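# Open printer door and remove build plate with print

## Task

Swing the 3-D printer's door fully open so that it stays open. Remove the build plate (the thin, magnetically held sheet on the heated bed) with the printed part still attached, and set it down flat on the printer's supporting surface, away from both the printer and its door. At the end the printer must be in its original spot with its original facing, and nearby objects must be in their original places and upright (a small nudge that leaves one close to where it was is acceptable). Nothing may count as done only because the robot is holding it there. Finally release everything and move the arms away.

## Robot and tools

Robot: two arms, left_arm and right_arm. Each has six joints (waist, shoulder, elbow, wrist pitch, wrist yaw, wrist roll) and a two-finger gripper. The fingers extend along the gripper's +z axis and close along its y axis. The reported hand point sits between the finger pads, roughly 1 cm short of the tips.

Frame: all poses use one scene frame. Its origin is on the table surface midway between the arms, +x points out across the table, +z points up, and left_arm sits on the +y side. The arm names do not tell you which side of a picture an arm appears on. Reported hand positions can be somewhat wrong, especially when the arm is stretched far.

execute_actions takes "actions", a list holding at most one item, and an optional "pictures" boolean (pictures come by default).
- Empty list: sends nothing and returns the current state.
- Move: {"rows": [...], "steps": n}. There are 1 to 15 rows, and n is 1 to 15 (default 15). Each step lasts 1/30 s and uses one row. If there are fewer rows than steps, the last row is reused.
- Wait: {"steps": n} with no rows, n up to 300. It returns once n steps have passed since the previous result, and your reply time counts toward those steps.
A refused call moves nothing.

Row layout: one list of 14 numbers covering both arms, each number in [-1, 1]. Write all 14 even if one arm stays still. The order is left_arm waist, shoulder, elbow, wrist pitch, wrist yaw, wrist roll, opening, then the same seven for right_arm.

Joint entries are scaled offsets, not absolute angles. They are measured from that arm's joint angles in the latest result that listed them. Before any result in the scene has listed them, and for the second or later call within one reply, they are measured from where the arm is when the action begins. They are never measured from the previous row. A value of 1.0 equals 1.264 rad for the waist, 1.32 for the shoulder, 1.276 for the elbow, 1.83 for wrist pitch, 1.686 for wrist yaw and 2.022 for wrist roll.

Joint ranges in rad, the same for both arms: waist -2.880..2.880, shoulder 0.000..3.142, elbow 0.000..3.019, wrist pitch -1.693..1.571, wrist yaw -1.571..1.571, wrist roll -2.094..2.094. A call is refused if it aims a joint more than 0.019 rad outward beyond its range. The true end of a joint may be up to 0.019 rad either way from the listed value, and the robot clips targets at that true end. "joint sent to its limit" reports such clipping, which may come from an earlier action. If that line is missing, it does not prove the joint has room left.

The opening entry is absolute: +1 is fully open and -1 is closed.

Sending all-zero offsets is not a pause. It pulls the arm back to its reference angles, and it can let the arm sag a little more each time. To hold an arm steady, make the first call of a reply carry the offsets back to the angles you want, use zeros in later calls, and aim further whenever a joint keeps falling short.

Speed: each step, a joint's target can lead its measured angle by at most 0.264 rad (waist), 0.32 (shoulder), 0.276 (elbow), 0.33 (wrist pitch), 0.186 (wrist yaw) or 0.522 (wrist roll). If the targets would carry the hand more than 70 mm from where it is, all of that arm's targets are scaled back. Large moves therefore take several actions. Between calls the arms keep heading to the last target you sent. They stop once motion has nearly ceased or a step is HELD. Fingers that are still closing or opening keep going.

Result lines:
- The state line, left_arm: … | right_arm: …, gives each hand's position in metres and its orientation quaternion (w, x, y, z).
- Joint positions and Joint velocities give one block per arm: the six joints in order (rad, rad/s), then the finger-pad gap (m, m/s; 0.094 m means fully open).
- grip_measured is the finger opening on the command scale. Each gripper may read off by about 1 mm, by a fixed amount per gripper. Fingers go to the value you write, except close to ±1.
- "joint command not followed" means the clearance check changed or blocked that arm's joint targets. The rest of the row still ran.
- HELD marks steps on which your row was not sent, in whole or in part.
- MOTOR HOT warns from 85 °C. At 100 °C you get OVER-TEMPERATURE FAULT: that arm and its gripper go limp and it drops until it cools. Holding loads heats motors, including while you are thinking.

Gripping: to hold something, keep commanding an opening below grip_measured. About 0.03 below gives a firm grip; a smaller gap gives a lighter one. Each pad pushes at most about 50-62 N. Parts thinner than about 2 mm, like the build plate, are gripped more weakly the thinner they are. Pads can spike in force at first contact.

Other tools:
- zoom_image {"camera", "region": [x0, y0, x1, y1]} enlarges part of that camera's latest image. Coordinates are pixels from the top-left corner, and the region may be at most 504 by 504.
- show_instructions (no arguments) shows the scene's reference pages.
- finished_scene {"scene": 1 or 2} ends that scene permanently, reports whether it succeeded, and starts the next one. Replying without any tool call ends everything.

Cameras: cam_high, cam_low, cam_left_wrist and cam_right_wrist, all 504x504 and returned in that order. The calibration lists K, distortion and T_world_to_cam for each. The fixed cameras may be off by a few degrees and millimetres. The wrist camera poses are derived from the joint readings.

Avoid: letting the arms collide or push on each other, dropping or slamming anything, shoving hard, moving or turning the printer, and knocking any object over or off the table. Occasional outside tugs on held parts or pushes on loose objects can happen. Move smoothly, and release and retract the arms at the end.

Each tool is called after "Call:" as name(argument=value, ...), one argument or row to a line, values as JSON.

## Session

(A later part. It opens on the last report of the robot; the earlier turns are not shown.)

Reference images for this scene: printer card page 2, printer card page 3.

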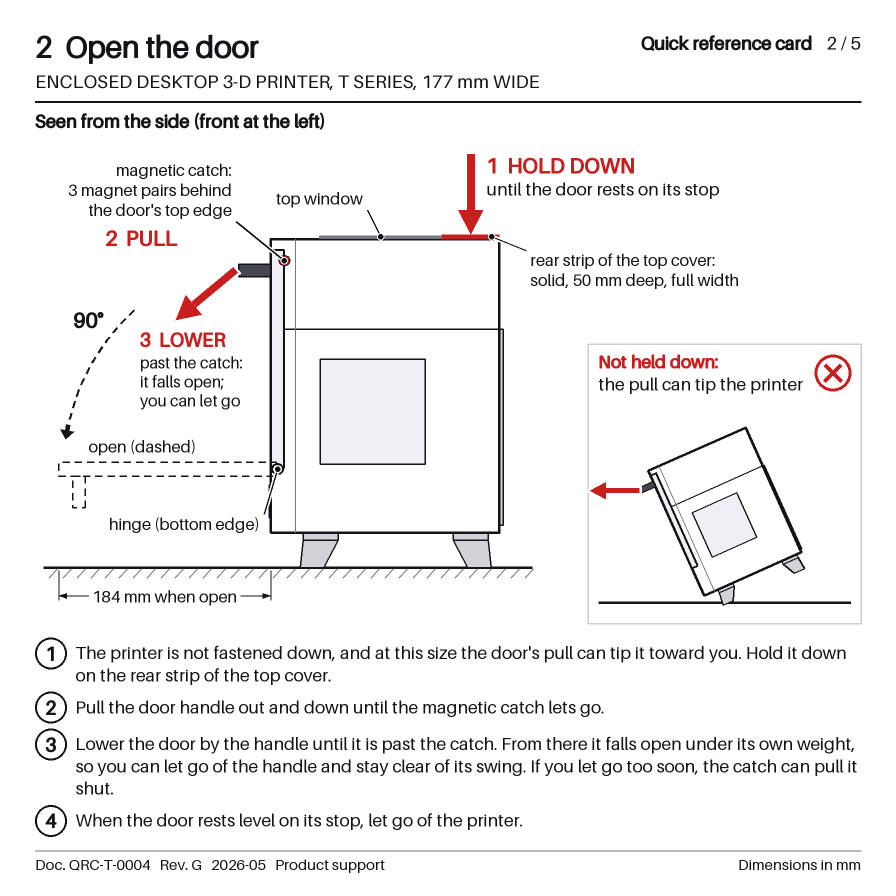

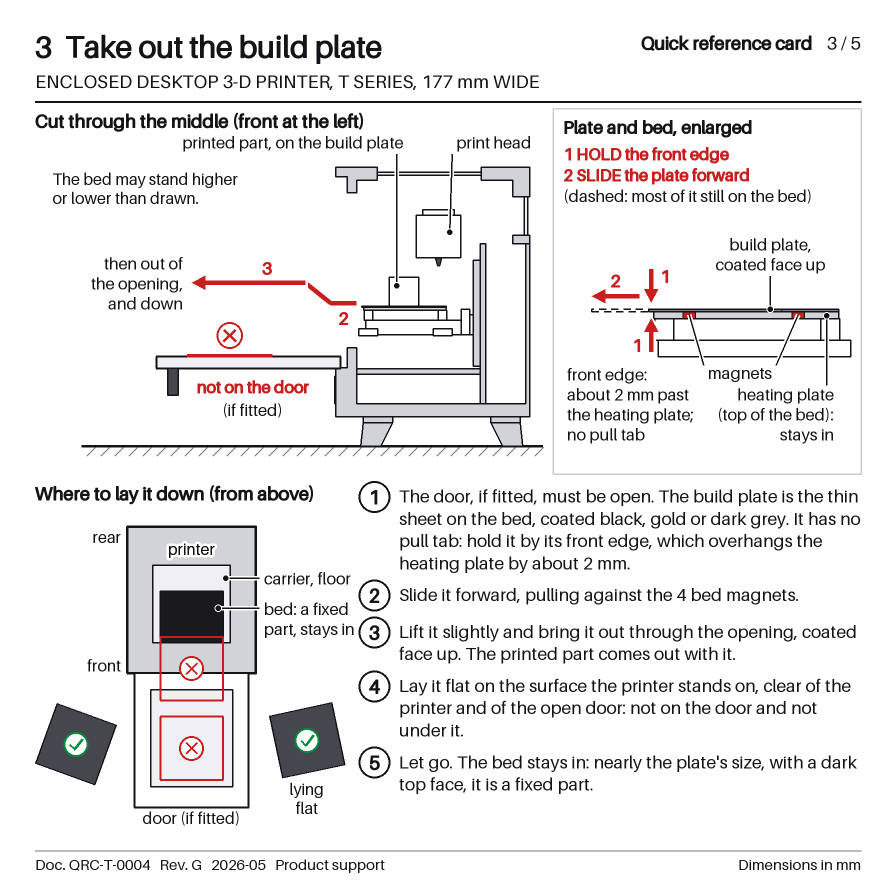

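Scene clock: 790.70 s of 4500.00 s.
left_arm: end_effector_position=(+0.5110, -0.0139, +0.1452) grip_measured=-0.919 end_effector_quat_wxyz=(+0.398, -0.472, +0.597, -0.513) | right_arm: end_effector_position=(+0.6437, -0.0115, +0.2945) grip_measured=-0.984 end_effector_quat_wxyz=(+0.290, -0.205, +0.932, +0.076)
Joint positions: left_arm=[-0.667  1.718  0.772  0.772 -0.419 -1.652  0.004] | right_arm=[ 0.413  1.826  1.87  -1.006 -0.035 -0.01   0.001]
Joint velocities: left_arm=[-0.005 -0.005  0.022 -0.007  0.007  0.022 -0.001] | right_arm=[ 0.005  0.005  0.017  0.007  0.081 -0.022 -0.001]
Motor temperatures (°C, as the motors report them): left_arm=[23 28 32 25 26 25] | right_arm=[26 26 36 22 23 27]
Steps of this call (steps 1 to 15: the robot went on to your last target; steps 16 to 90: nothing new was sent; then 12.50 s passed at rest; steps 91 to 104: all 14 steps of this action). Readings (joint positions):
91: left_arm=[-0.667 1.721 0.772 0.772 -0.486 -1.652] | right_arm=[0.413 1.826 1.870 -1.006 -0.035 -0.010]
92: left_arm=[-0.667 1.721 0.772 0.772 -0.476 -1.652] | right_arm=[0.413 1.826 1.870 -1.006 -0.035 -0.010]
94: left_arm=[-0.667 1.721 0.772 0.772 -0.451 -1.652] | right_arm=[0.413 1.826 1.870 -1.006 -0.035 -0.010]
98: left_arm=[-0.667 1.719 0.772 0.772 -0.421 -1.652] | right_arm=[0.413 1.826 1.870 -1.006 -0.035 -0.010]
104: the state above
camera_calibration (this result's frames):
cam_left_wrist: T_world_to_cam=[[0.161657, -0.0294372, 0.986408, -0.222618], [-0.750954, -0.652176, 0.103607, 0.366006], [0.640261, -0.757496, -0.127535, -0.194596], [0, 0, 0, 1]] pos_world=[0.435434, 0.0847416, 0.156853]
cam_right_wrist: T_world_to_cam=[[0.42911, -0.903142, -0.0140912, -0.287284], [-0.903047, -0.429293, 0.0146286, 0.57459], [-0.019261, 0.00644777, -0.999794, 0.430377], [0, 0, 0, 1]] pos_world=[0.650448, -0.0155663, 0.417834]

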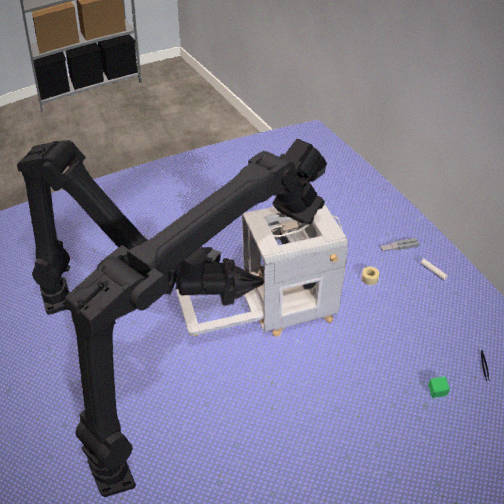

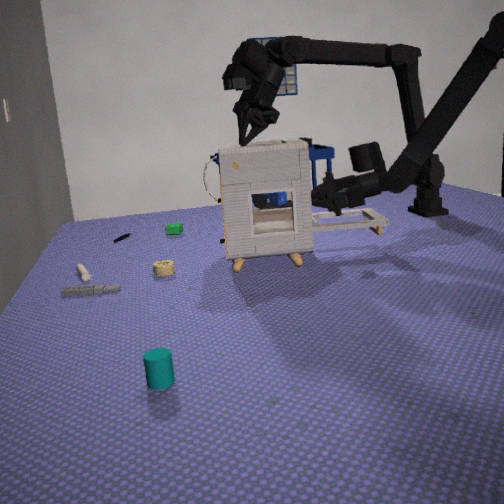

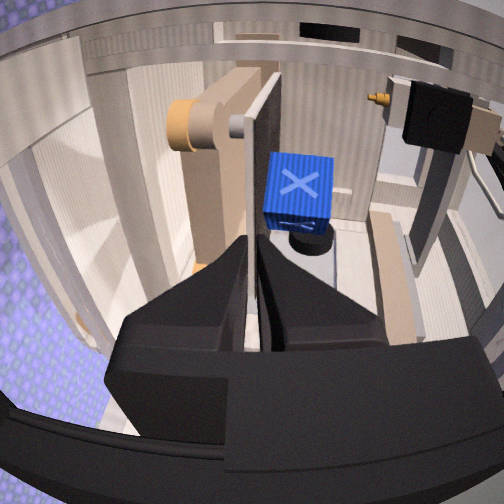

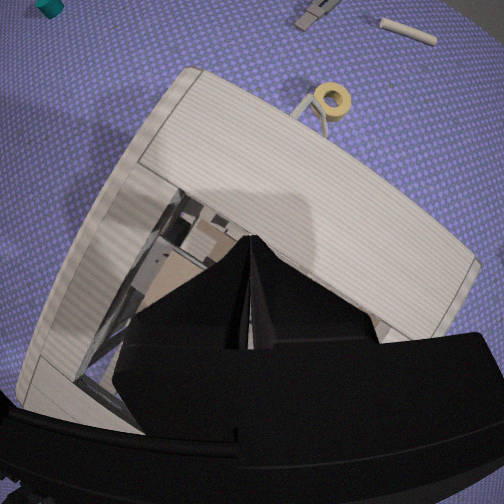

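Call:
execute_actions(
  actions=[],
)

Call:
zoom_image(
  camera="cam_left_wrist",
  region=[210, 190, 290, 290],
)

Scene clock: 816.63 s of 4500.00 s.
left_arm: end_effector_position=(+0.5110, -0.0139, +0.1452) grip_measured=-0.919 end_effector_quat_wxyz=(+0.398, -0.472, +0.597, -0.513) | right_arm: end_effector_position=(+0.6437, -0.0115, +0.2945) grip_measured=-0.984 end_effector_quat_wxyz=(+0.290, -0.205, +0.932, +0.076)
Joint positions: left_arm=[-0.667  1.718  0.772  0.772 -0.419 -1.652  0.004] | right_arm=[ 0.413  1.826  1.87  -1.006 -0.035 -0.01   0.001]
Joint velocities: left_arm=[ 0.005 -0.005  0.017 -0.002  0.081  0.007 -0.001] | right_arm=[-0.005  0.005  0.002  0.002 -0.022 -0.066 -0.   ]
Motor temperatures (°C, as the motors report them): left_arm=[23 28 31 26 26 25] | right_arm=[26 26 34 22 23 27]
Steps of this call (steps 1 to 15: the robot went on to your last target; steps 16 to 90: nothing new was sent; then 22.93 s passed at rest). Readings (joint positions):
1: left_arm=[-0.667 1.718 0.772 0.772 -0.419 -1.652] | right_arm=[0.413 1.826 1.870 -1.006 -0.035 -0.010]
2: left_arm=[-0.667 1.718 0.772 0.772 -0.419 -1.652] | right_arm=[0.413 1.826 1.870 -1.006 -0.035 -0.010]
4: left_arm=[-0.667 1.718 0.772 0.772 -0.419 -1.652] | right_arm=[0.413 1.826 1.870 -1.006 -0.035 -0.010]
8: left_arm=[-0.667 1.718 0.772 0.772 -0.419 -1.652] | right_arm=[0.413 1.826 1.870 -1.006 -0.035 -0.010]
90: the state above
All arms were judged still, so your last target was given up. Only a new action makes them travel on or press farther. Fingers that are still opening or closing keep moving.
camera_calibration (this result's frames):
cam_left_wrist: T_world_to_cam=[[0.161657, -0.0294372, 0.986408, -0.222618], [-0.750954, -0.652176, 0.103607, 0.366006], [0.640261, -0.757496, -0.127535, -0.194596], [0, 0, 0, 1]] pos_world=[0.435434, 0.0847416, 0.156853]
cam_right_wrist: T_world_to_cam=[[0.42911, -0.903142, -0.0140912, -0.287284], [-0.903047, -0.429293, 0.0146286, 0.57459], [-0.019261, 0.00644777, -0.999794, 0.430377], [0, 0, 0, 1]] pos_world=[0.650448, -0.0155663, 0.417834]

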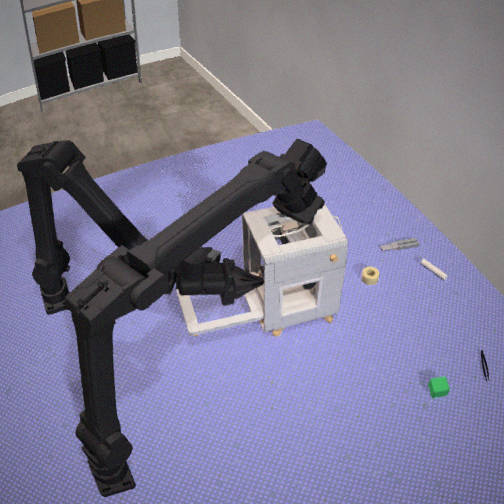

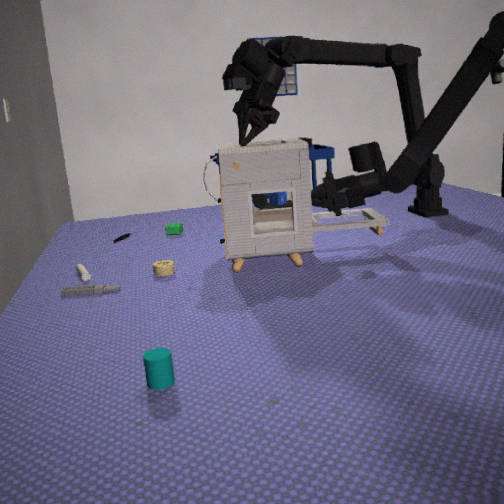

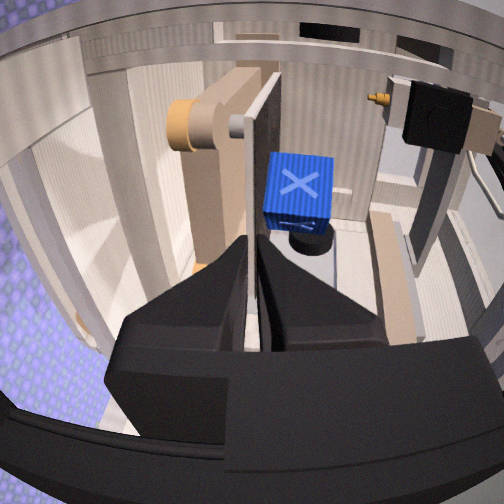

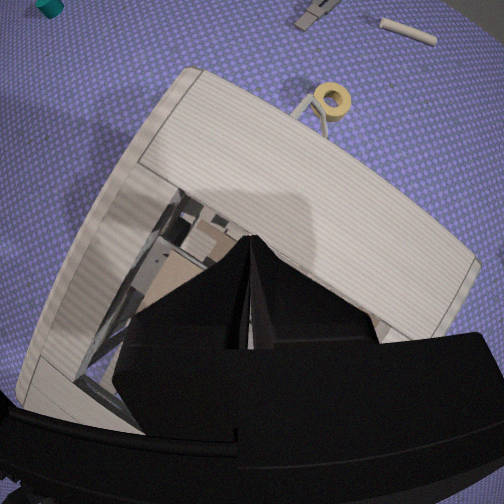

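Region (210, 190, 290, 290) of cam_left_wrist's 504x504 image, scaled by 5.040, with more detail than that image has; it fills the left 403 columns of this view, and the rest is white.

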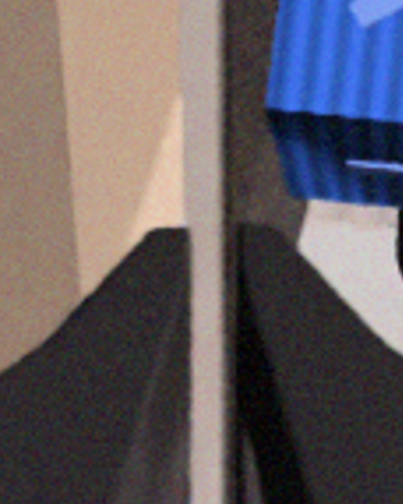

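Call:
execute_actions(
  actions=[
    {"rows":[[0.005,-0.003,0,0,0,0,-0.92,0,0.02,0,0,0,0,-1],[0.01,-0.006,0,0,0,0,-0.92,0,0.02,0,0,0,0,-1],[0.015,-0.008,0,0,0,0,-0.92,0,0.02,0,0,0,0,-1],[0.02,-0.0095,0,0,0,0,-0.92,0,0.02,0,0,0,0,-1]],"steps":15},
  ],
)

Call:
zoom_image(
  camera="cam_left_wrist",
  region=[210, 190, 290, 290],
)

Scene clock: 825.87 s of 4500.00 s.
left_arm: end_effector_position=(+0.5170, -0.0038, +0.1461) grip_measured=-0.919 end_effector_quat_wxyz=(+0.403, -0.478, +0.592, -0.509) | right_arm: end_effector_position=(+0.6437, -0.0115, +0.2945) grip_measured=-0.984 end_effector_quat_wxyz=(+0.290, -0.205, +0.932, +0.076)
Joint positions: left_arm=[-0.648  1.716  0.772  0.772 -0.419 -1.652  0.004] | right_arm=[ 0.413  1.826  1.87  -1.006 -0.035 -0.01   0.001]
Joint velocities: left_arm=[-0.005  0.005  0.002  0.002  0.037 -0.022 -0.002] | right_arm=[-0.005 -0.005  0.007 -0.012  0.037 -0.051 -0.   ]
Motor temperatures (°C, as the motors report them): left_arm=[23 28 31 26 26 25] | right_arm=[26 26 34 22 23 27]
Steps of this call (steps 1 to 90: nothing new was sent; then 5.73 s passed at rest; steps 91 to 105: all 15 steps of this action). Readings (joint positions):
91: left_arm=[-0.667 1.718 0.772 0.772 -0.419 -1.652] | right_arm=[0.413 1.826 1.870 -1.006 -0.035 -0.010]
92: left_arm=[-0.667 1.718 0.772 0.772 -0.419 -1.652] | right_arm=[0.413 1.826 1.870 -1.006 -0.035 -0.010]
94: left_arm=[-0.665 1.718 0.772 0.772 -0.419 -1.652] | right_arm=[0.413 1.826 1.870 -1.006 -0.035 -0.010]
98: left_arm=[-0.653 1.717 0.772 0.772 -0.419 -1.652] | right_arm=[0.413 1.826 1.870 -1.006 -0.035 -0.010]
105: the state above
camera_calibration (this result's frames):
cam_left_wrist: T_world_to_cam=[[0.160999, -0.0253786, 0.986628, -0.223831], [-0.738251, -0.666566, 0.103323, 0.370364], [0.655031, -0.745014, -0.126052, -0.198538], [0, 0, 0, 1]] pos_world=[0.439507, 0.0932778, 0.157545]
cam_right_wrist: T_world_to_cam=[[0.42911, -0.903142, -0.0140912, -0.287284], [-0.903047, -0.429293, 0.0146286, 0.57459], [-0.019261, 0.00644777, -0.999794, 0.430377], [0, 0, 0, 1]] pos_world=[0.650448, -0.0155663, 0.417834]

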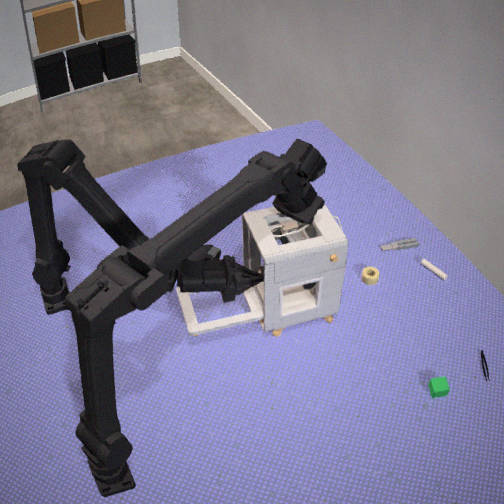

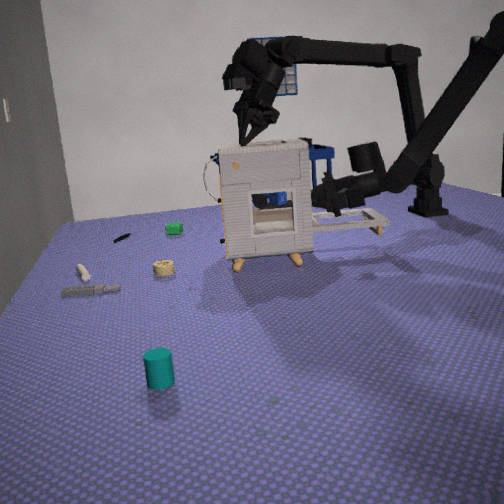

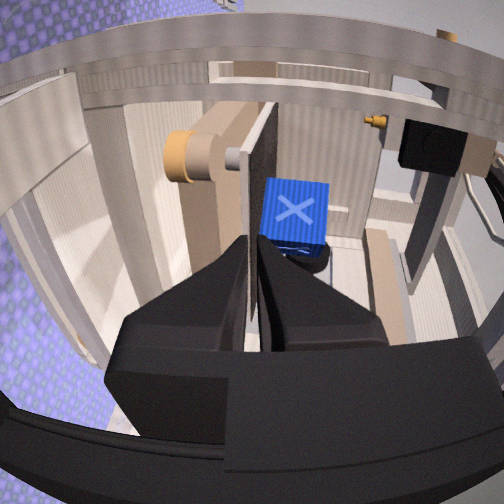

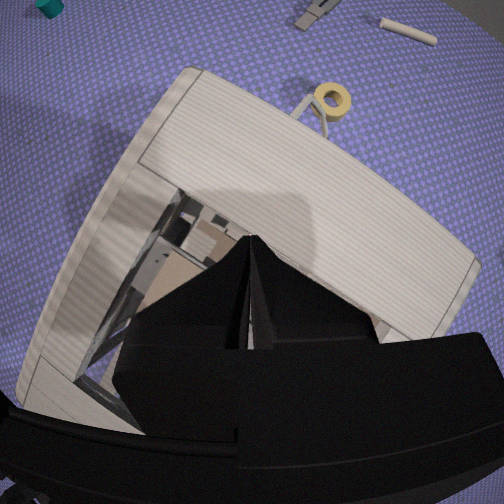

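Region (210, 190, 290, 290) of cam_left_wrist's 504x504 image, scaled by 5.040, with more detail than that image has; it fills the left 403 columns of this view, and the rest is white.

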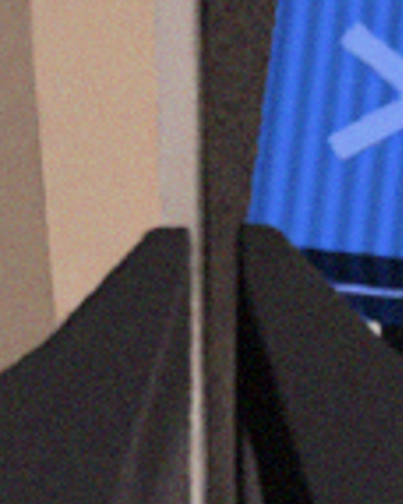

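Call:
execute_actions(
  actions=[
    {"rows":[[0.004,0.003,0,0,0,0,-0.92,0,0.02,0,0,0,0,-1],[0.008,0.006,0,0,0,0,-0.92,0,0.02,0,0,0,0,-1],[0.012,0.0082,0,0,0,0,-0.92,0,0.02,0,0,0,0,-1],[0.015,0.0082,0,0,0,0,-0.92,0,0.02,0,0,0,0,-1]],"steps":15},
  ],
)

Call:
zoom_image(
  camera="cam_left_wrist",
  region=[210, 190, 290, 290],
)

Scene clock: 836.23 s of 4500.00 s.
left_arm: end_effector_position=(+0.5196, +0.0007, +0.1461) grip_measured=-0.919 end_effector_quat_wxyz=(+0.405, -0.480, +0.590, -0.508) | right_arm: end_effector_position=(+0.6437, -0.0115, +0.2945) grip_measured=-0.984 end_effector_quat_wxyz=(+0.290, -0.205, +0.932, +0.076)
Joint positions: left_arm=[-0.639  1.716  0.772  0.772 -0.419 -1.652  0.004] | right_arm=[ 0.413  1.826  1.87  -1.006 -0.035 -0.01   0.001]
Joint velocities: left_arm=[ 0.005 -0.005  0.022  0.002 -0.051  0.022 -0.001] | right_arm=[-0.005 -0.024  0.007  0.037 -0.007  0.007 -0.   ]
Motor temperatures (°C, as the motors report them): left_arm=[23 28 31 26 26 25] | right_arm=[26 26 34 22 23 27]
Steps of this call (steps 1 to 15: the robot went on to your last target; steps 16 to 90: nothing new was sent; then 6.87 s passed at rest; steps 91 to 105: all 15 steps of this action). Readings (joint positions):
91: left_arm=[-0.648 1.716 0.772 0.772 -0.419 -1.652] | right_arm=[0.413 1.826 1.870 -1.006 -0.035 -0.010]
92: left_arm=[-0.648 1.716 0.772 0.772 -0.419 -1.652] | right_arm=[0.413 1.826 1.870 -1.006 -0.035 -0.010]
94: left_arm=[-0.646 1.716 0.772 0.772 -0.419 -1.652] | right_arm=[0.413 1.826 1.870 -1.006 -0.035 -0.010]
98: left_arm=[-0.640 1.716 0.772 0.772 -0.419 -1.652] | right_arm=[0.413 1.826 1.870 -1.006 -0.035 -0.010]
105: the state above
camera_calibration (this result's frames):
cam_left_wrist: T_world_to_cam=[[0.161215, -0.0239651, 0.986628, -0.224255], [-0.732374, -0.673018, 0.103323, 0.3723], [0.661542, -0.739238, -0.126052, -0.200271], [0, 0, 0, 1]] pos_world=[0.441304, 0.0971419, 0.157545]
cam_right_wrist: T_world_to_cam=[[0.42911, -0.903142, -0.0140912, -0.287284], [-0.903047, -0.429293, 0.0146286, 0.57459], [-0.019261, 0.00644777, -0.999794, 0.430377], [0, 0, 0, 1]] pos_world=[0.650448, -0.0155663, 0.417834]

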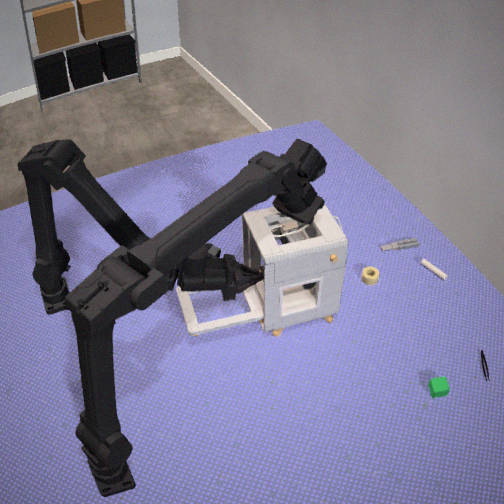

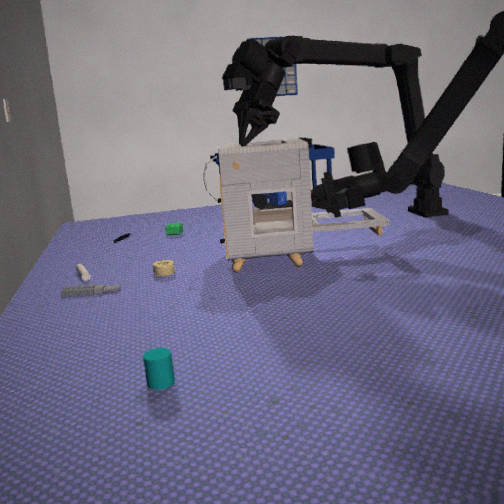

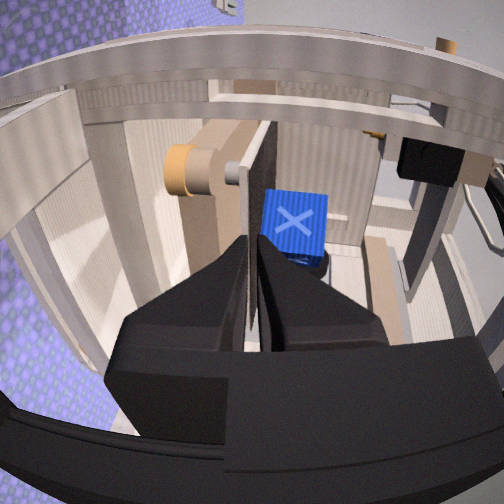

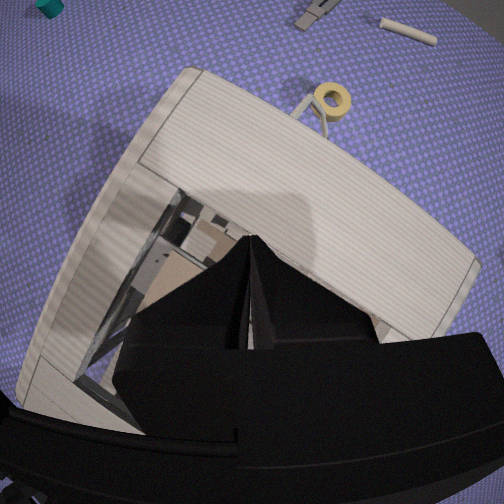

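Region (210, 190, 290, 290) of cam_left_wrist's 504x504 image, scaled by 5.040, with more detail than that image has; it fills the left 403 columns of this view, and the rest is white.

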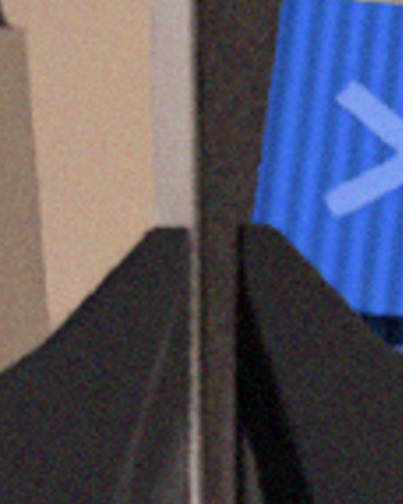

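Call:
execute_actions(
  actions=[
    {"rows":[[0,0.004,0,0,0,0,-0.92,0,0.02,0,0,0,0,-1],[0,0.007,0,0,0,0,-0.92,0,0.02,0,0,0,0,-1],[0,0.0095,0,0,0,0,-0.92,0,0.02,0,0,0,0,-1],[0,0.0095,0,0,0,0,-0.92,0,0.02,0,0,0,0,-1],[0,0.0095,0,0,0,0,-0.92,0,0.02,0,0,0,0,-1],[0.005,0.0095,0,0,0,0,-0.92,0,0.02,0,0,0,0,-1],[0.01,0.0095,0,0,0,0,-0.92,0,0.02,0,0,0,0,-1],[0.015,0.0095,0,0,0,0,-0.92,0,0.02,0,0,0,0,-1]],"steps":15},
  ],
)

Call:
zoom_image(
  camera="cam_left_wrist",
  region=[210, 190, 290, 290],
)

Scene clock: 844.33 s of 4500.00 s.
left_arm: end_effector_position=(+0.5197, +0.0009, +0.1461) grip_measured=-0.919 end_effector_quat_wxyz=(+0.405, -0.480, +0.590, -0.508) | right_arm: end_effector_position=(+0.6437, -0.0115, +0.2945) grip_measured=-0.984 end_effector_quat_wxyz=(+0.290, -0.205, +0.932, +0.076)
Joint positions: left_arm=[-0.638  1.716  0.772  0.772 -0.419 -1.652  0.004] | right_arm=[ 0.413  1.826  1.87  -1.006 -0.035 -0.01   0.001]
Joint velocities: left_arm=[-0.015 -0.024 -0.007 -0.007  0.095 -0.066  0.   ] | right_arm=[-0.005 -0.015 -0.012 -0.012 -0.007 -0.066 -0.001]
Motor temperatures (°C, as the motors report them): left_arm=[23 28 31 26 26 25] | right_arm=[26 26 34 22 23 27]
Steps of this call (steps 1 to 15: the robot went on to your last target; steps 16 to 90: nothing new was sent; then 4.60 s passed at rest; steps 91 to 105: all 15 steps of this action). Readings (joint positions):
91: left_arm=[-0.639 1.716 0.772 0.772 -0.419 -1.652] | right_arm=[0.413 1.826 1.870 -1.006 -0.035 -0.010]
92: left_arm=[-0.639 1.716 0.772 0.772 -0.419 -1.652] | right_arm=[0.413 1.826 1.870 -1.006 -0.035 -0.010]
94: left_arm=[-0.639 1.716 0.772 0.772 -0.419 -1.652] | right_arm=[0.413 1.826 1.870 -1.006 -0.035 -0.010]
98: left_arm=[-0.638 1.716 0.772 0.772 -0.419 -1.652] | right_arm=[0.413 1.826 1.870 -1.006 -0.035 -0.010]
105: the state above
camera_calibration (this result's frames):
cam_left_wrist: T_world_to_cam=[[0.161224, -0.0239036, 0.986628, -0.224274], [-0.732117, -0.673297, 0.103323, 0.372383], [0.661824, -0.738986, -0.126052, -0.200347], [0, 0, 0, 1]] pos_world=[0.441381, 0.0973103, 0.157545]
cam_right_wrist: T_world_to_cam=[[0.42911, -0.903142, -0.0140912, -0.287284], [-0.903047, -0.429293, 0.0146286, 0.57459], [-0.019261, 0.00644777, -0.999794, 0.430377], [0, 0, 0, 1]] pos_world=[0.650448, -0.0155663, 0.417834]

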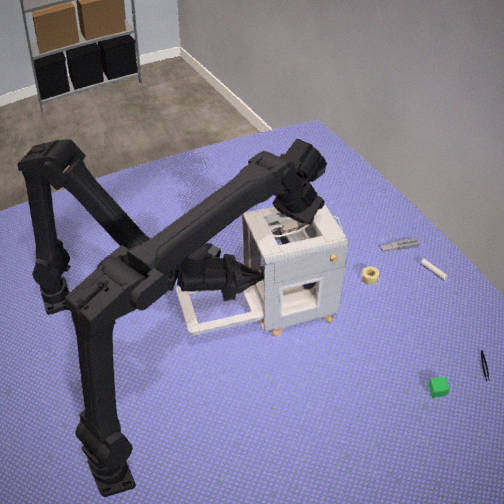

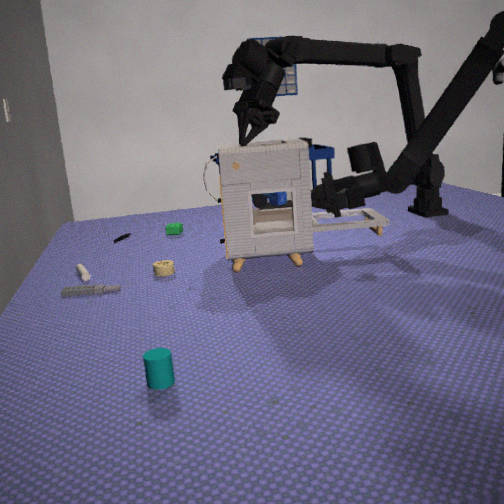

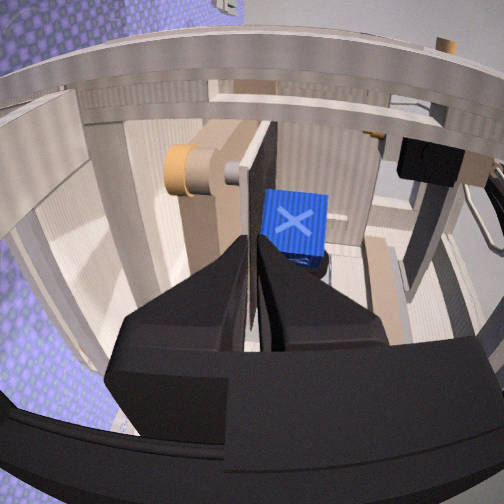

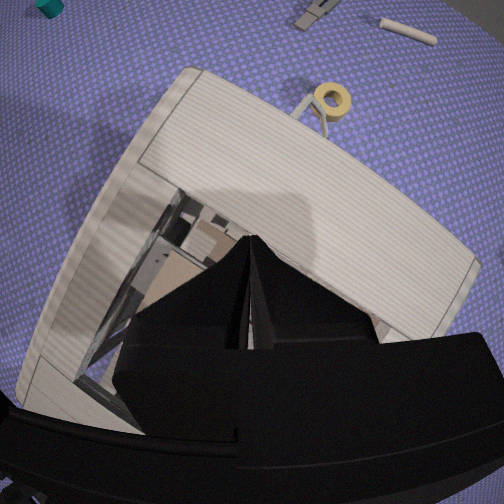

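Region (210, 190, 290, 290) of cam_left_wrist's 504x504 image, scaled by 5.040, with more detail than that image has; it fills the left 403 columns of this view, and the rest is white.

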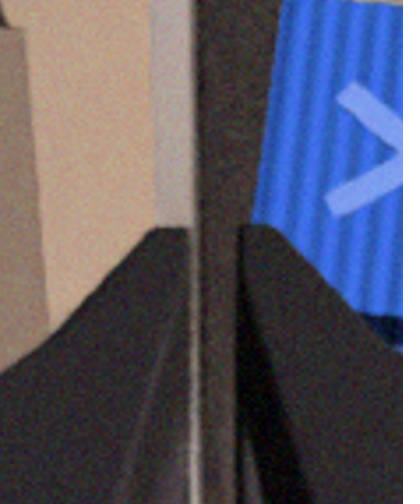

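Call:
execute_actions(
  actions=[
    {"rows":[[0.01,0.008,0,0,0,0,-0.935,0,0.02,0,0,0,0,-1],[0.01,0.008,0,0,0,0,-0.945,0,0.02,0,0,0,0,-1],[0.01,0.01,0,0,0,0,-0.955,0,0.02,0,0,0,0,-1],[0.01,0.012,0,0,0,0,-0.965,0,0.02,0,0,0,0,-1],[0.01,0.012,0,0,0,0,-0.975,0,0.02,0,0,0,0,-1],[0.01,0.012,0,0,0,0,-0.985,0,0.02,0,0,0,0,-1],[0.01,0.012,0,0,0,0,-1,0,0.02,0,0,0,0,-1]],"steps":15},
  ],
)

Call:
zoom_image(
  camera="cam_left_wrist",
  region=[210, 190, 290, 290],
)

Scene clock: 856.57 s of 4500.00 s.
left_arm: end_effector_position=(+0.5194, +0.0011, +0.1449) grip_measured=-0.990 end_effector_quat_wxyz=(+0.405, -0.481, +0.590, -0.507) | right_arm: end_effector_position=(+0.6437, -0.0115, +0.2945) grip_measured=-0.984 end_effector_quat_wxyz=(+0.290, -0.205, +0.932, +0.076)
Joint positions: left_arm=[-0.638  1.718  0.771  0.772 -0.419 -1.652  0.   ] | right_arm=[ 0.413  1.826  1.87  -1.006 -0.035 -0.01   0.001]
Joint velocities: left_arm=[ 0.015 -0.005 -0.002  0.002  0.037  0.022 -0.001] | right_arm=[ 0.015 -0.015 -0.017 -0.007 -0.11  -0.007 -0.   ]
Motor temperatures (°C, as the motors report them): left_arm=[23 28 31 26 26 25] | right_arm=[26 26 34 22 23 27]
Steps of this call (steps 1 to 15: the robot went on to your last target; steps 16 to 90: nothing new was sent; then 8.73 s passed at rest; steps 91 to 105: all 15 steps of this action). Readings (joint positions):
91: left_arm=[-0.638 1.716 0.772 0.772 -0.419 -1.652] | right_arm=[0.413 1.826 1.870 -1.006 -0.035 -0.010]
92: left_arm=[-0.638 1.716 0.771 0.772 -0.419 -1.652] | right_arm=[0.413 1.826 1.870 -1.006 -0.035 -0.010]
94: left_arm=[-0.638 1.717 0.771 0.772 -0.419 -1.652] | right_arm=[0.413 1.826 1.870 -1.006 -0.035 -0.010]
98: left_arm=[-0.638 1.718 0.771 0.772 -0.419 -1.652] | right_arm=[0.413 1.826 1.870 -1.006 -0.035 -0.010]
105: the state above
camera_calibration (this result's frames):
cam_left_wrist: T_world_to_cam=[[0.163038, -0.0252492, 0.986297, -0.223954], [-0.731927, -0.673438, 0.103749, 0.372272], [0.66159, -0.738812, -0.128276, -0.199679], [0, 0, 0, 1]] pos_world=[0.441095, 0.0975229, 0.156648]
cam_right_wrist: T_world_to_cam=[[0.42911, -0.903142, -0.0140912, -0.287284], [-0.903047, -0.429293, 0.0146286, 0.57459], [-0.019261, 0.00644777, -0.999794, 0.430377], [0, 0, 0, 1]] pos_world=[0.650448, -0.0155663, 0.417834]

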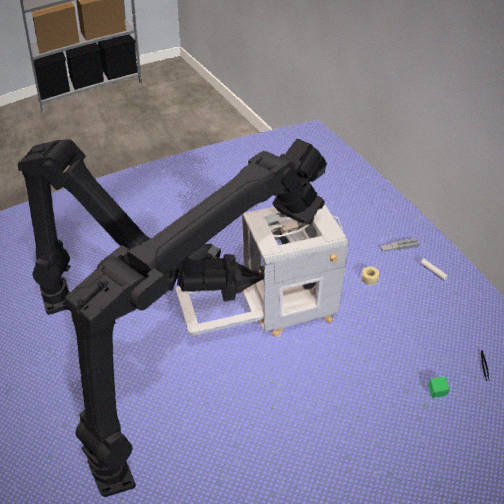

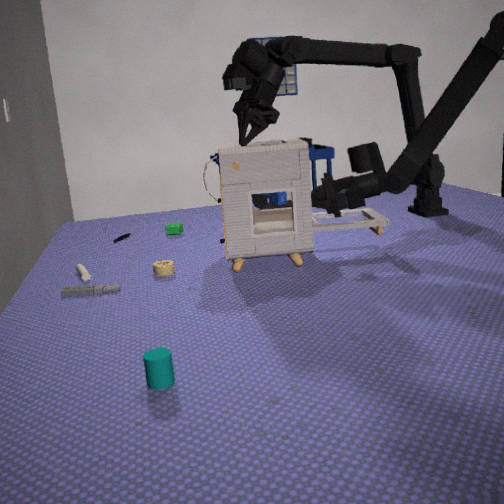

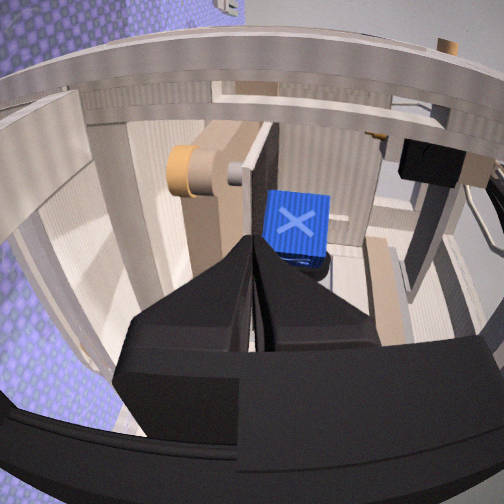

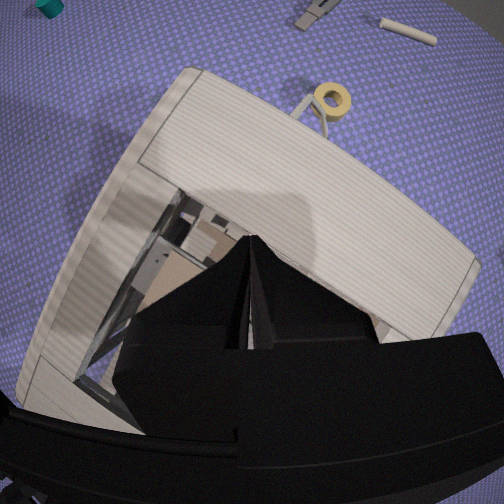

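Region (210, 190, 290, 290) of cam_left_wrist's 504x504 image, scaled by 5.040, with more detail than that image has; it fills the left 403 columns of this view, and the rest is white.

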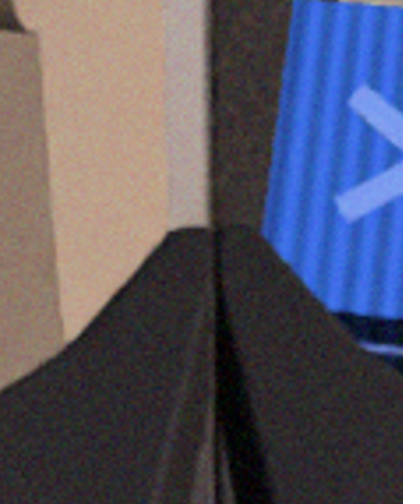

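Call:
execute_actions(
  actions=[
    {"rows":[[-0.002,-0.003,-0.001,0,-0.001,0,-1,-0.005,0.03,0.005,0,0.003,0,-1],[-0.004,-0.006,-0.002,0,-0.002,0,-1,-0.008,0.035,0.01,0,0.005,0,-1],[-0.006,-0.009,-0.003,0,-0.003,0,-1,-0.011,0.04,0.014,0.003,0.007,0,-1],[-0.008,-0.012,-0.004,0,-0.004,0,-1,-0.014,0.045,0.018,0.004,0.009,0,-1],[-0.01,-0.014,-0.006,0,-0.005,0,-1,-0.017,0.05,0.022,0.005,0.011,0,-1],[-0.012,-0.016,-0.008,0,-0.006,0,-1,-0.02,0.055,0.025,0.006,0.013,0,-1],[-0.014,-0.018,-0.01,0,-0.007,0,-1,-0.02,0.06,0.025,0.006,0.013,0,-1],[-0.016,-0.02,-0.012,0,-0.008,0,-1,-0.02,0.06,0.025,0.006,0.013,0,-1],[-0.018,-0.022,-0.014,0,-0.009,0,-1,-0.02,0.06,0.025,0.006,0.013,0,-1],[-0.02,-0.024,-0.016,0,-0.01,0,-1,-0.02,0.06,0.025,0.006,0.013,0,-1],[-0.022,-0.026,-0.018,0,-0.011,0,-1,-0.02,0.06,0.025,0.006,0.013,0,-1],[-0.024,-0.028,-0.02,0,-0.012,0,-1,-0.02,0.06,0.025,0.006,0.013,0,-1]],"steps":15},
  ],
)

Scene clock: 878.07 s of 4500.00 s.
left_arm: end_effector_position=(+0.5061, -0.0011, +0.1489) grip_measured=-0.992 end_effector_quat_wxyz=(+0.405, -0.478, +0.591, -0.508) | right_arm: end_effector_position=(+0.6470, -0.0127, +0.2935) grip_measured=-0.984 end_effector_quat_wxyz=(+0.292, -0.203, +0.932, +0.071)
Joint positions: left_arm=[-0.659  1.69   0.745  0.772 -0.436 -1.652  0.   ] | right_arm=[ 0.413  1.833  1.876 -1.004 -0.024 -0.01   0.001]
Joint velocities: left_arm=[-0.093 -0.063 -0.032  0.017  0.081  0.007 -0.001] | right_arm=[ 0.005 -0.005 -0.012  0.002 -0.11   0.022 -0.001]
Motor temperatures (°C, as the motors report them): left_arm=[23 28 31 26 26 25] | right_arm=[26 26 34 22 23 27]
Steps of this call (steps 1 to 15: the robot went on to your last target; steps 16 to 90: nothing new was sent; then 18.00 s passed at rest; steps 91 to 105: all 15 steps of this action). Readings (joint positions):
91: left_arm=[-0.638 1.718 0.771 0.772 -0.419 -1.652] | right_arm=[0.413 1.826 1.870 -1.006 -0.035 -0.010]
92: left_arm=[-0.638 1.718 0.770 0.772 -0.419 -1.652] | right_arm=[0.413 1.826 1.870 -1.006 -0.034 -0.010]
94: left_arm=[-0.638 1.717 0.770 0.772 -0.419 -1.652] | right_arm=[0.413 1.828 1.870 -1.006 -0.031 -0.010]
98: left_arm=[-0.640 1.716 0.769 0.772 -0.424 -1.652] | right_arm=[0.413 1.833 1.876 -1.004 -0.024 -0.010]
105: the state above
camera_calibration (this result's frames):
cam_left_wrist: T_world_to_cam=[[0.160317, -0.0275797, 0.98668, -0.224409], [-0.735437, -0.670059, 0.100765, 0.362842], [0.658355, -0.741796, -0.127705, -0.190395], [0, 0, 0, 1]] pos_world=[0.428172, 0.0957022, 0.160543]
cam_right_wrist: T_world_to_cam=[[0.422937, -0.906143, -0.00530229, -0.288373], [-0.90604, -0.422969, 0.0137231, 0.579347], [-0.0146778, -0.000999921, -0.999892, 0.426332], [0, 0, 0, 1]] pos_world=[0.653133, -0.0158354, 0.416806]

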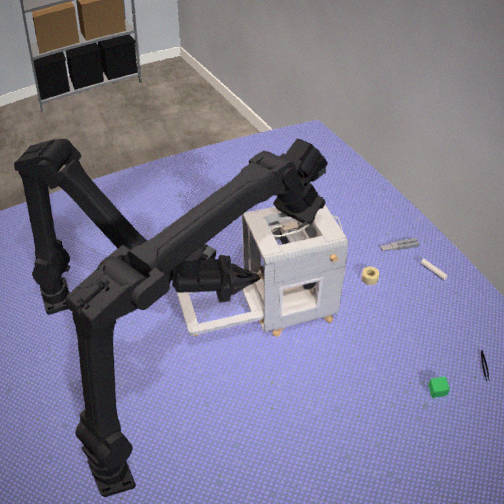

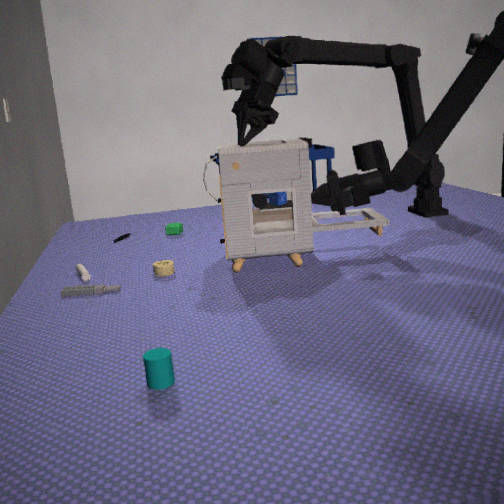

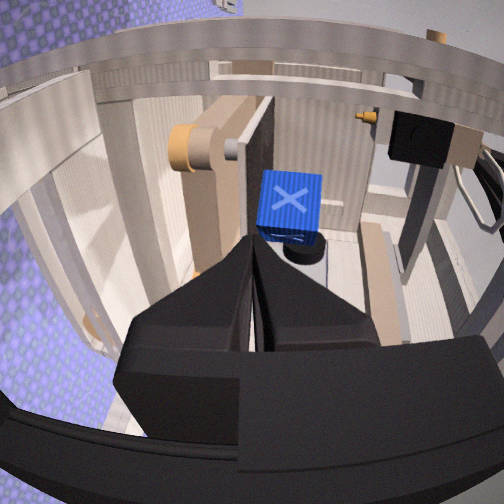

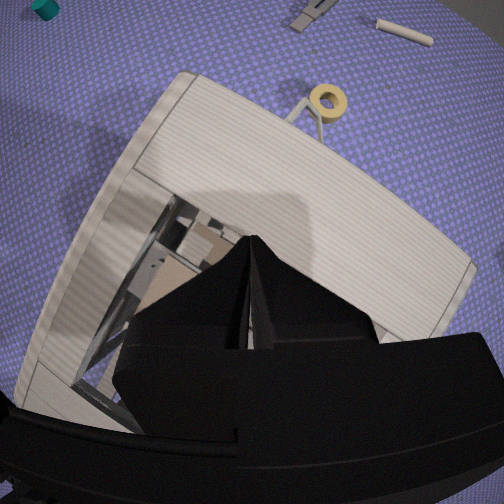

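Call:
execute_actions(
  actions=[
    {"rows":[[0,0.002,0.003,0,-0.003,0,-0.98,0,0.01,0,0,0,0,-1],[0,0.005,0.006,0,-0.006,0,-0.96,0,0.01,0,0,0,0,-1],[0,0.008,0.009,0,-0.009,0,-0.94,0,0.01,0,0,0,0,-1],[0,0.011,0.012,0,-0.012,0,-0.92,0,0.01,0,0,0,0,-1],[0,0.014,0.015,0,-0.015,0,-0.92,0,0.01,0,0,0,0,-1],[0,0.017,0.018,0,-0.018,0,-0.92,0,0.01,0,0,0,0,-1],[0,0.02,0.021,0,-0.021,0,-0.92,0,0.01,0,0,0,0,-1],[0,0.022,0.024,0,-0.024,0,-0.92,0,0.01,0,0,0,0,-1],[0,0.024,0.027,0,-0.027,0,-0.92,0,0.01,0,0,0,0,-1],[0,0.025,0.03,0,-0.031,0,-0.92,0,0.01,0,0,0,0,-1],[0,0.025,0.033,0,-0.031,0,-0.92,0,0.01,0,0,0,0,-1]],"steps":15},
  ],
)

Call:
zoom_image(
  camera="cam_left_wrist",
  region=[210, 190, 290, 290],
)

Scene clock: 898.83 s of 4500.00 s.
left_arm: end_effector_position=(+0.5082, +0.0042, +0.1375) grip_measured=-0.922 end_effector_quat_wxyz=(+0.417, -0.490, +0.588, -0.490) | right_arm: end_effector_position=(+0.6463, -0.0124, +0.2956) grip_measured=-0.984 end_effector_quat_wxyz=(+0.293, -0.204, +0.931, +0.072)
Joint positions: left_arm=[-0.663  1.715  0.749  0.772 -0.484 -1.652  0.004] | right_arm=[ 0.413  1.83   1.876 -1.004 -0.026 -0.01   0.001]
Joint velocities: left_arm=[-0.024  0.005 -0.007 -0.012 -0.022  0.022 -0.001] | right_arm=[ 0.005 -0.005 -0.002  0.012  0.007 -0.022 -0.   ]
Motor temperatures (°C, as the motors report them): left_arm=[23 28 31 26 26 25] | right_arm=[26 26 35 22 23 27]
Steps of this call (steps 1 to 15: the robot went on to your last target; steps 16 to 90: nothing new was sent; then 17.27 s passed at rest; steps 91 to 105: all 15 steps of this action). Readings (joint positions):
91: left_arm=[-0.663 1.687 0.745 0.772 -0.437 -1.652] | right_arm=[0.413 1.830 1.876 -1.004 -0.026 -0.010]
92: left_arm=[-0.663 1.687 0.745 0.772 -0.439 -1.652] | right_arm=[0.413 1.830 1.876 -1.004 -0.026 -0.010]
94: left_arm=[-0.663 1.687 0.745 0.772 -0.448 -1.652] | right_arm=[0.413 1.830 1.876 -1.004 -0.026 -0.010]
98: left_arm=[-0.663 1.695 0.745 0.772 -0.468 -1.652] | right_arm=[0.413 1.830 1.876 -1.004 -0.026 -0.010]
105: the state above
camera_calibration (this result's frames):
cam_left_wrist: T_world_to_cam=[[0.172466, -0.0395762, 0.98422, -0.219153], [-0.70401, -0.703799, 0.0950638, 0.35403], [0.688931, -0.709296, -0.149243, -0.202036], [0, 0, 0, 1]] pos_world=[0.426225, 0.0971891, 0.151886]
cam_right_wrist: T_world_to_cam=[[0.423892, -0.905692, -0.00616503, -0.28824], [-0.90563, -0.423935, 0.0106495, 0.579456], [-0.0122588, 0.00106898, -0.999924, 0.426891], [0, 0, 0, 1]] pos_world=[0.652188, -0.0158612, 0.418911]

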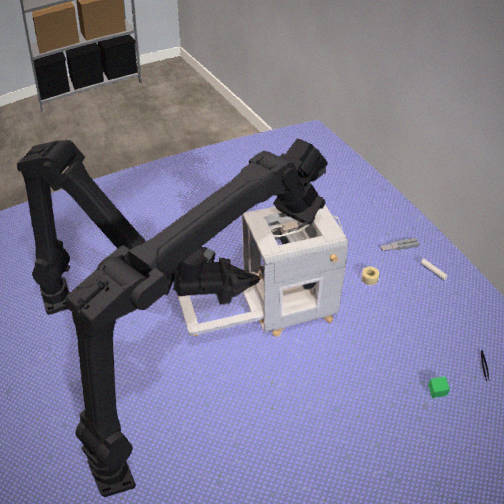

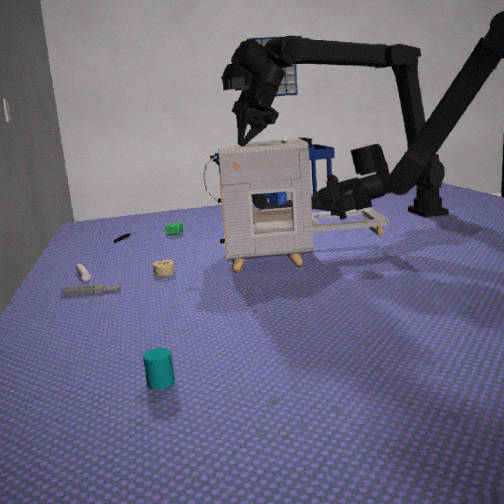

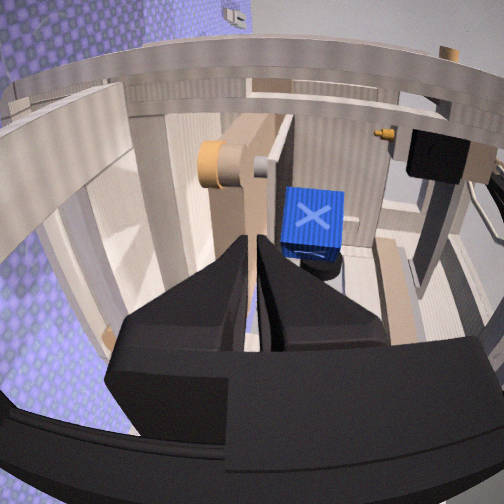

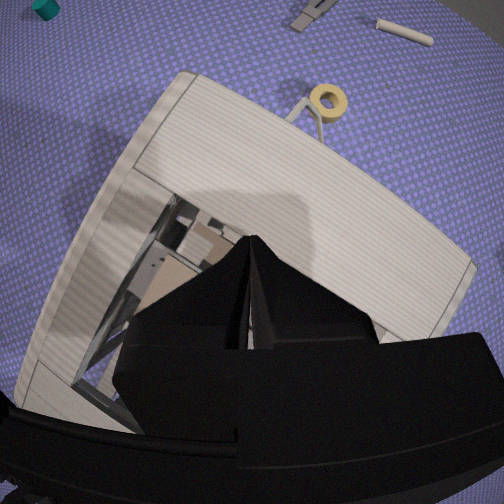

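Region (210, 190, 290, 290) of cam_left_wrist's 504x504 image, scaled by 5.040, with more detail than that image has; it fills the left 403 columns of this view, and the rest is white.

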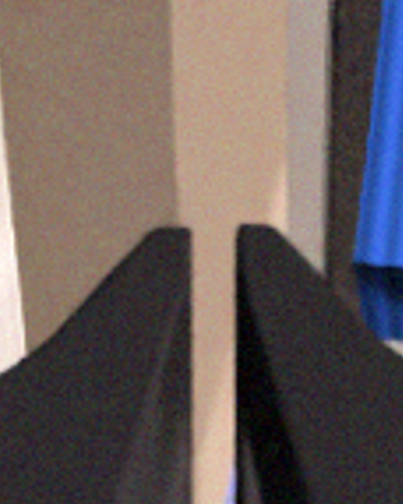

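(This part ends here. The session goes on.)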